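## Task

Close the lid on the tip box labelled TB1 and push its front edge fully down so it latches. Both of the other lids must stay completely open. Afterwards release the lid and move the gripper away.

## Robot and tools

Robot: one arm (yam_ultra) with a two-finger parallel gripper and a single camera, cam_wrist (504x504 fisheye, mounted on the wrist). Three tip boxes sit loose on a bench mat, each with a printed ID (TB1, TB2, ...). Identify them by that ID, not by tape marks on the bench. All boxes must finish upright and flat on the mat. Nothing may leave the table. Something may occasionally tug a held part or nudge a loose object.

Frame: the scene frame has its origin on the table top right under the arm base; +z is up, +y is to the left when facing along +x. The base itself may be slightly tilted. Gripper frame: fingers point along the gripper's +z, and they open and close along its y axis. end_effector_position is the point midway between the finger pads, about 1 cm short of the fingertips. Reported positions can be off, more so at long reach, and motions tend to stop a centimetre or more short, usually low.

A row (target) is 8 plain numbers in this order: x, y, z in metres (absolute position of end_effector_position in the scene frame), then qw, qx, qy, qz (absolute gripper orientation quaternion, w first, scene frame), then opening. Opening runs from -1 (closed) to +1 (fully open, 0.094 m); it is an absolute finger setting, not a change. So a row is an absolute pose plus finger setting, one arm only.

Tools:
- execute_actions {actions, pictures}. actions is a list with at most one item. An empty list just reports the state (with pictures). An action item is {rows: list of 1 to 15 rows, steps: up to 15}; each row is used for one control step of 1/30 s, the last row repeating to fill the steps (default 15). A wait item is {steps: n} with n up to 300, counted from the previous result. Each action needs at least 9 steps; its result is returned 9 steps before the end and those remaining steps run afterwards. pictures: true forces images. A target more than 0.6 m from the last reported position along any gripper axis is refused and nothing moves. To hold an orientation, resend the intended quaternion in every row rather than copying the drifted one from the last result.
- move {target: one row, speed}. Drives the gripper in a straight line toward that absolute pose. speed is in m/s, 0.002 to 0.5 (default 0.25); rotation is capped at twice that in rad/s. The path takes 0.5 to 10 s and is cut off at 10 s. It turns the short way round. It does not avoid obstacles, the gripper lags and may overshoot speed (especially with the arm near straight). Opening is applied when the move starts. The result adds a line "move:" with the outcome (done, off_target, moving, held, fault) and which limits acted (paced = pose clipped; held = blocked steps, after which the arm may jump fast), plus distance to the target.
- wait {seconds: 0 to 10}: lets the simulation run without new commands.
- zoom_image {camera: "cam_wrist", region: [x0, y0, x1, y1]} in pixels, top-left origin, at most 504 by 504: closer view of the latest image.
- read_manual {section: "licences"}: licence texts only.
- finished_scene {scene: current scene number}: ends the scene irreversibly, grades it, and gives the next task. Replying without any tool call ends everything.

Controller behaviour: each step the commanded pose is clipped to within 70 mm and 16 degrees of the measured pose, then damped inverse kinematics follows it, favouring position over orientation. After an action finishes, the arm continues only to the last clipped pose, so a distant target may need several actions; check the reported pose. The simulation keeps running while the operator composes the next call.

Result lines: the state line gives end_effector_position and end_effector_quat_wxyz. Joint positions / Joint velocities list waist, shoulder, elbow, wrist pitch, wrist yaw, wrist roll (rad, rad/s) and then finger-pad gap (m, m/s). Ranges (rad): waist -2.618 to 3.054, shoulder 0 to 3.142, elbow 0 to 3.142, wrist pitch -1.571 to 1.571, wrist yaw -1.571 to 1.571, wrist roll -2.094 to 2.094. grip_measured is the measured opening on the same -1..+1 scale. "pose unreachable" and HELD mean the clearance check altered or blocked a step (a base mount counts as arm). "Hand target" appears when nothing is pending and shows where the controller is heading. MOTOR HOT warns from 75 °C; at 90 °C the arm halts 10 s; at 100 °C the motors let go and the arm drops. Such stops appear as OVER-TEMPERATURE FAULT lines.

Gripping: to hold, command about 0.03 below grip_measured (less for a lighter grip). Pad force is about 50 to 62 N, lower on thin parts, with a brief spike on first contact.

Avoid: fast contact (impact grows with speed), targets set deep past a contact (pressing grows), dropping or knocking boxes over or off the table, disturbing the other lids, and long loaded holds that heat motors. Press the lid front down gently, then open and withdraw.

Each tool is called after "Call:" as name([rows], argument=value, ...), one row to a line, values as JSON.

## Session

Call:
execute_actions(actions=[])

Scene clock: 0.00 s of 8400.00 s.
end_effector_position=(+0.3248, -0.1515, +0.2218) grip_measured=+1.000 end_effector_quat_wxyz=(+0.224, -0.581, +0.782, -0.009)
Joint positions: [ 0.191  1.421  1.115 -0.856  0.414 -1.504  0.094]
Joint velocities: [-0.002 -0.002 -0.002 -0.022  0.037  0.022  0.   ]
Motor temperatures (°C, as the motors report them): [32 29 30 31 29 31]
Hand target: +0.329, -0.151, +0.230; +0.239, -0.578, +0.780, -0.011

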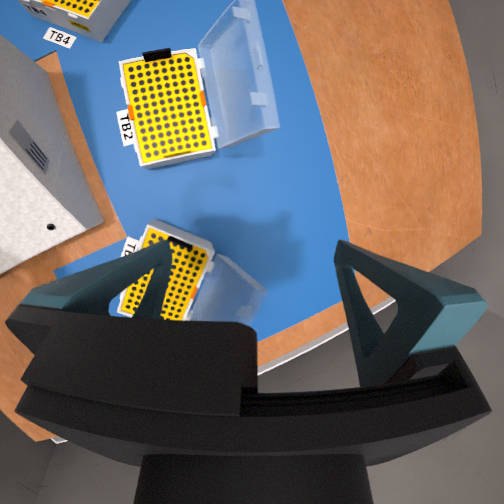

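Call:
move(target=[0.2,-0.04,0.27,0.38,0,0.925,0,-1])

Call:
zoom_image(camera="cam_wrist", region=[0,130,300,310])

Call:
zoom_image(camera="cam_wrist", region=[300,130,504,320])

Scene clock: 3.77 s of 8400.00 s.
end_effector_position=(+0.1949, -0.0398, +0.2596) grip_measured=-0.985 end_effector_quat_wxyz=(+0.371, -0.000, +0.929, +0.009)
Joint positions: [ 1.218  1.125  0.547 -1.056  0.978  0.761  0.001]
Joint velocities: [-0.002  0.007  0.007 -0.022 -0.022  0.022 -0.001]
Motor temperatures (°C, as the motors report them): [32 30 31 32 29 31]
Hand target: +0.199, -0.039, +0.270; +0.382, +0.000, +0.924, +0.006
Off the commanded pose: 0.012 m, 2 deg.
Kept back: nothing.
move: off_target

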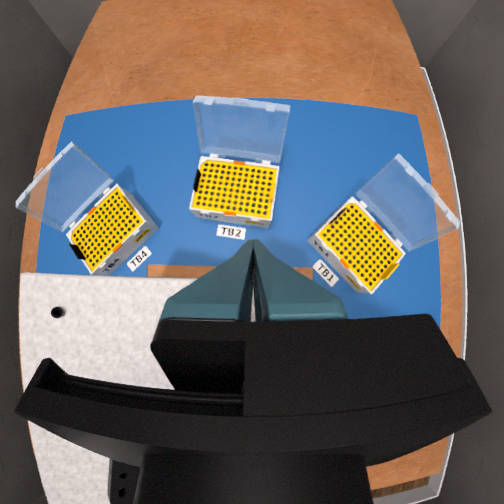

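Region (0, 130, 300, 310) of cam_wrist's 504x504 image, scaled by 1.680, with more detail than that image has; it fills the top 302 rows of this view, and the rest is white.

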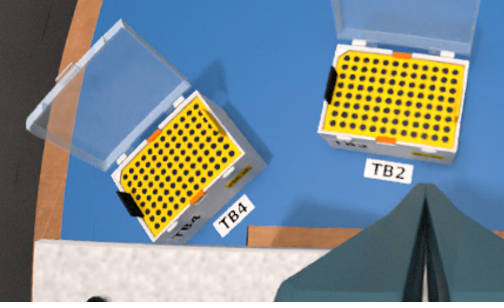

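Region (300, 130, 504, 320) of cam_wrist's 504x504 image, scaled by 2.471, with more detail than that image has; it fills the top 469 rows of this view, and the rest is white.

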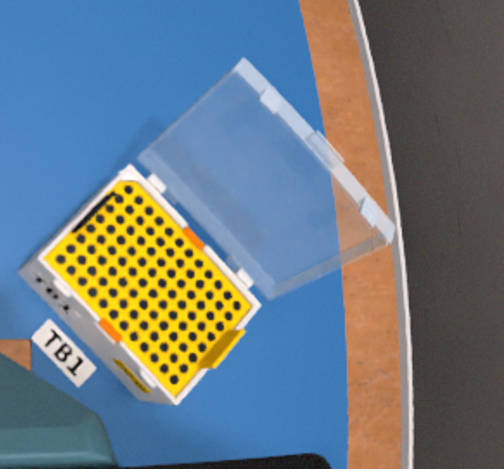

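Call:
move(target=[0.33,-0.297,0.22,0,0.391,0.92,0,-1])

Call:
move(target=[0.33,-0.297,0.13,0,0.391,0.92,0,-1], speed=0.1)

Call:
move(target=[0.253,-0.217,0.145,0,0.391,0.92,0,-1], speed=0.03)

Scene clock: 7.17 s of 8400.00 s.
end_effector_position=(+0.3270, -0.2965, +0.2150) grip_measured=-0.985 end_effector_quat_wxyz=(-0.004, +0.389, +0.921, -0.010)
Joint positions: [-0.008  1.803  1.824 -1.429  0.717  0.541  0.001]
Joint velocities: [ 0.007  0.007 -0.012  0.037  0.007 -0.066 -0.001]
Motor temperatures (°C, as the motors report them): [32 30 31 32 29 31]
Hand target: +0.331, -0.297, +0.220; +0.002, +0.392, +0.920, -0.007
Off the commanded pose: 0.006 m, 1 deg.
Kept back: nothing.
move: done

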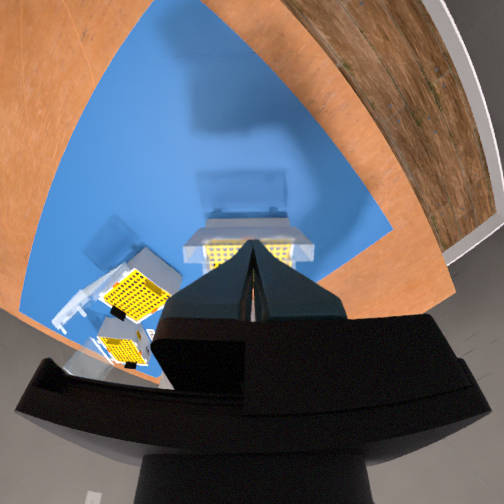

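Scene clock: 8.60 s of 8400.00 s.
end_effector_position=(+0.3267, -0.2997, +0.1294) grip_measured=-0.985 end_effector_quat_wxyz=(-0.007, +0.394, +0.919, -0.003)
Joint positions: [-0.177  1.803  1.573 -1.051  0.665  0.343  0.001]
Joint velocities: [ 0.007 -0.002 -0.007 -0.007  0.007 -0.066 -0.001]
Motor temperatures (°C, as the motors report them): [32 30 31 32 29 31]
Hand target: +0.331, -0.297, +0.130; -0.001, +0.391, +0.920, -0.000
Off the commanded pose: 0.004 m, 1 deg.
Kept back: nothing.
move: done

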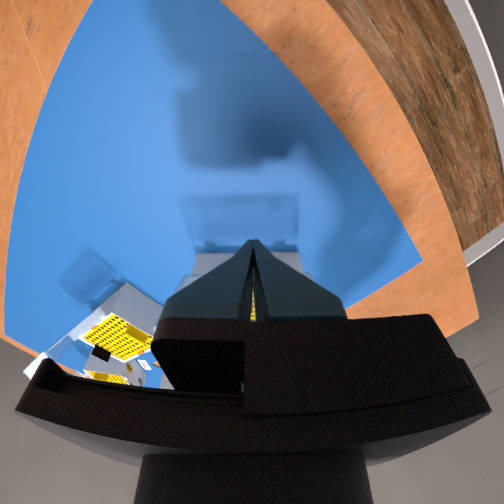

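Scene clock: 12.60 s of 8400.00 s.
end_effector_position=(+0.2490, -0.2144, +0.1349) grip_measured=-0.985 end_effector_quat_wxyz=(-0.023, +0.384, +0.923, +0.003)
Joint positions: [-0.049  1.519  1.072 -0.975  0.68   0.506  0.001]
Joint velocities: [ 0.012 -0.002 -0.007  0.022 -0.022  0.007  0.   ]
Motor temperatures (°C, as the motors report them): [32 31 31 32 29 31]
Hand target: +0.253, -0.217, +0.144; -0.000, +0.392, +0.920, +0.001
Off the commanded pose: 0.011 m, 3 deg.
Kept back: nothing.
move: off_target

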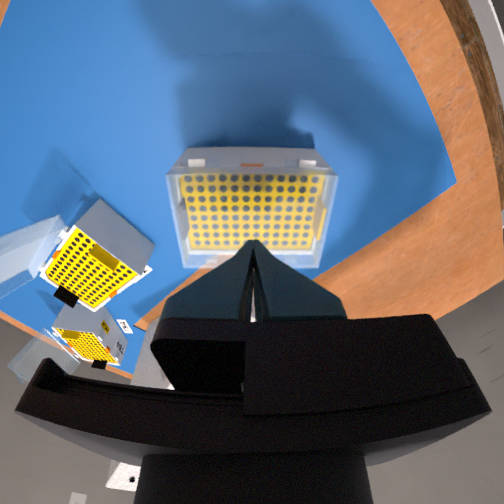

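Call:
move(target=[0.219,-0.182,0.115,0,0.391,0.92,0,0.4], speed=0.08)

Call:
move(target=[0.219,-0.182,0.078,0,0.391,0.92,0,0.4], speed=0.02)

Scene clock: 21.23 s of 8400.00 s.
end_effector_position=(+0.2136, -0.1791, +0.1074) grip_measured=+0.398 end_effector_quat_wxyz=(-0.024, +0.384, +0.923, +0.002)
Joint positions: [-0.049  1.43   0.81  -0.803  0.681  0.509  0.066]
Joint velocities: [-0.002  0.007 -0.007 -0.022  0.007  0.037  0.001]
Motor temperatures (°C, as the motors report them): [33 31 31 32 29 31]
Hand target: +0.219, -0.182, +0.115; -0.001, +0.391, +0.920, +0.001
Off the commanded pose: 0.010 m, 3 deg.
Kept back: nothing.
After step 90, 4.47 s passed at rest.
move: off_target

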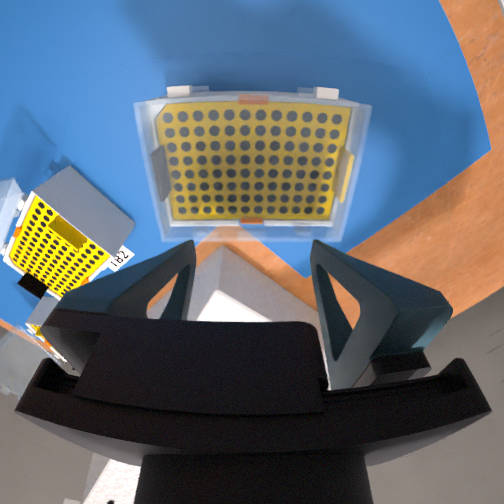

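Scene clock: 22.97 s of 8400.00 s.
end_effector_position=(+0.2163, -0.1855, +0.0844) grip_measured=+0.398 end_effector_quat_wxyz=(-0.001, +0.392, +0.920, -0.001)
Joint positions: [-0.125  1.43   0.735 -0.611  0.673  0.394  0.066]
Joint velocities: [-0.007 -0.002 -0.022  0.051 -0.037 -0.051 -0.   ]
Motor temperatures (°C, as the motors report them): [33 31 31 32 29 31]
Hand target: +0.219, -0.182, +0.078; -0.000, +0.391, +0.920, +0.000
Off the commanded pose: 0.008 m, 0 deg.
Kept back: nothing.
move: done

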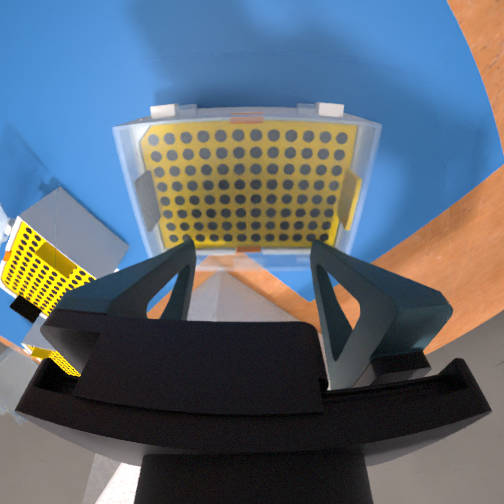

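Call:
move(target=[0.217,-0.179,0.03,0,0.391,0.92,0,0.4], speed=0.02)

Call:
move(target=[0.222,-0.186,0.16,0,0.391,0.92,0,0.4], speed=0.1)

Call:
move(target=[0.18,-0.16,0.21,0.41,0.35,0.823,-0.175,0.6])

Call:
zoom_image(camera="cam_wrist", region=[150,150,330,330])

Scene clock: 28.77 s of 8400.00 s.
end_effector_position=(+0.2151, -0.1850, +0.0808) grip_measured=+0.398 end_effector_quat_wxyz=(-0.002, +0.384, +0.923, +0.003)
Joint positions: [-0.14   1.43   0.725 -0.591  0.661  0.358  0.066]
Joint velocities: [ 0.017  0.002 -0.002 -0.037  0.022  0.022 -0.   ]
Motor temperatures (°C, as the motors report them): [33 31 31 32 29 31]
Hand target: +0.209, -0.178, +0.043; -0.012, +0.392, +0.920, -0.001
Off the commanded pose: 0.051 m, 1 deg.
Kept back: nothing.
move: off_target

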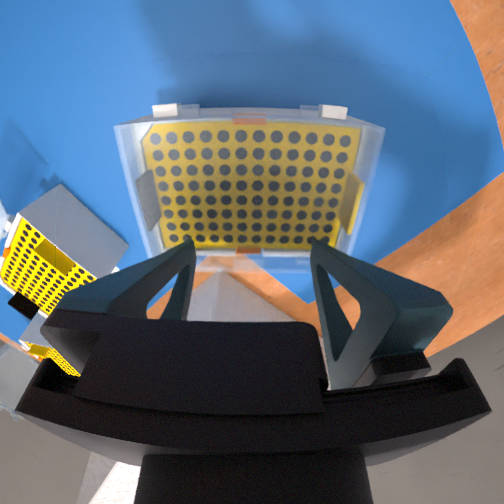

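Scene clock: 30.20 s of 8400.00 s.
end_effector_position=(+0.2141, -0.1782, +0.1477) grip_measured=+0.398 end_effector_quat_wxyz=(-0.023, +0.382, +0.924, +0.001)
Joint positions: [ 0.072  1.399  0.911 -1.032  0.696  0.659  0.066]
Joint velocities: [-0.002  0.007 -0.012 -0.095  0.022 -0.022  0.   ]
Motor temperatures (°C, as the motors report them): [33 31 31 32 29 31]
Hand target: +0.221, -0.186, +0.160; +0.000, +0.391, +0.920, +0.001
Off the commanded pose: 0.017 m, 3 deg.
Kept back: nothing.
move: off_target

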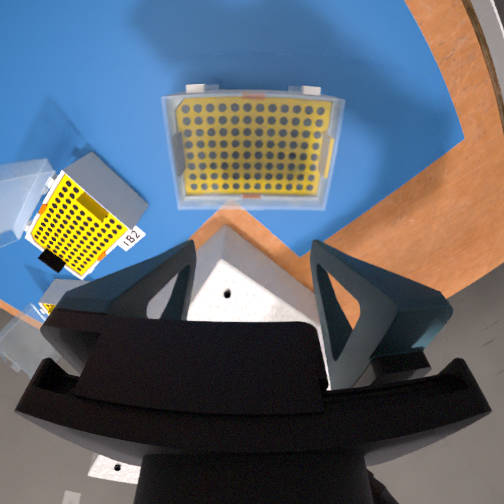

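Scene clock: 32.47 s of 8400.00 s.
end_effector_position=(+0.1843, -0.1506, +0.1946) grip_measured=+0.598 end_effector_quat_wxyz=(+0.357, +0.336, +0.861, -0.137)
Joint positions: [ 0.75   0.978  0.327 -0.866  1.347  1.002  0.075]
Joint velocities: [ 0.007  0.002 -0.012 -0.081 -0.125 -0.022  0.   ]
Motor temperatures (°C, as the motors report them): [33 31 31 32 29 31]
Hand target: +0.185, -0.153, +0.196; +0.359, +0.338, +0.859, -0.140
Off the commanded pose: 0.019 m, 9 deg.
Kept back: nothing.
move: held; limits=held; held on 10 of 68 steps, including the last
pose unreachable: on one or more control steps of this call an arm could not follow its commanded pose, so it was not sent that pose on those steps. On the call's last step it was still not sent that pose. It may still have moved: this result reports where it is.
cause: the commanded pose would bring two parts of the arm too close to each other (its wrist (the part past joint 4) and its wrist camera, with joints 5 (wrist yaw) and 6 (wrist roll) between them).

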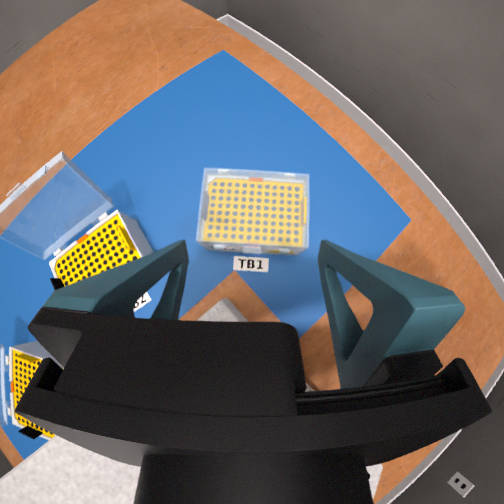

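Region (150, 150, 330, 330) of cam_wrist's 504x504 image, scaled by 2.800, with more detail than that image has.

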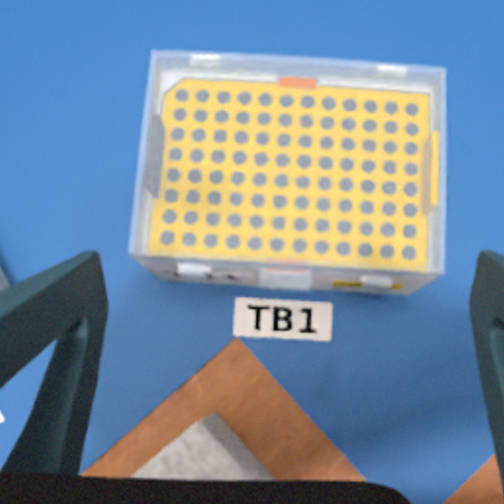

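Call:
finished_scene(scene=2)

The scene is finished: the task was done.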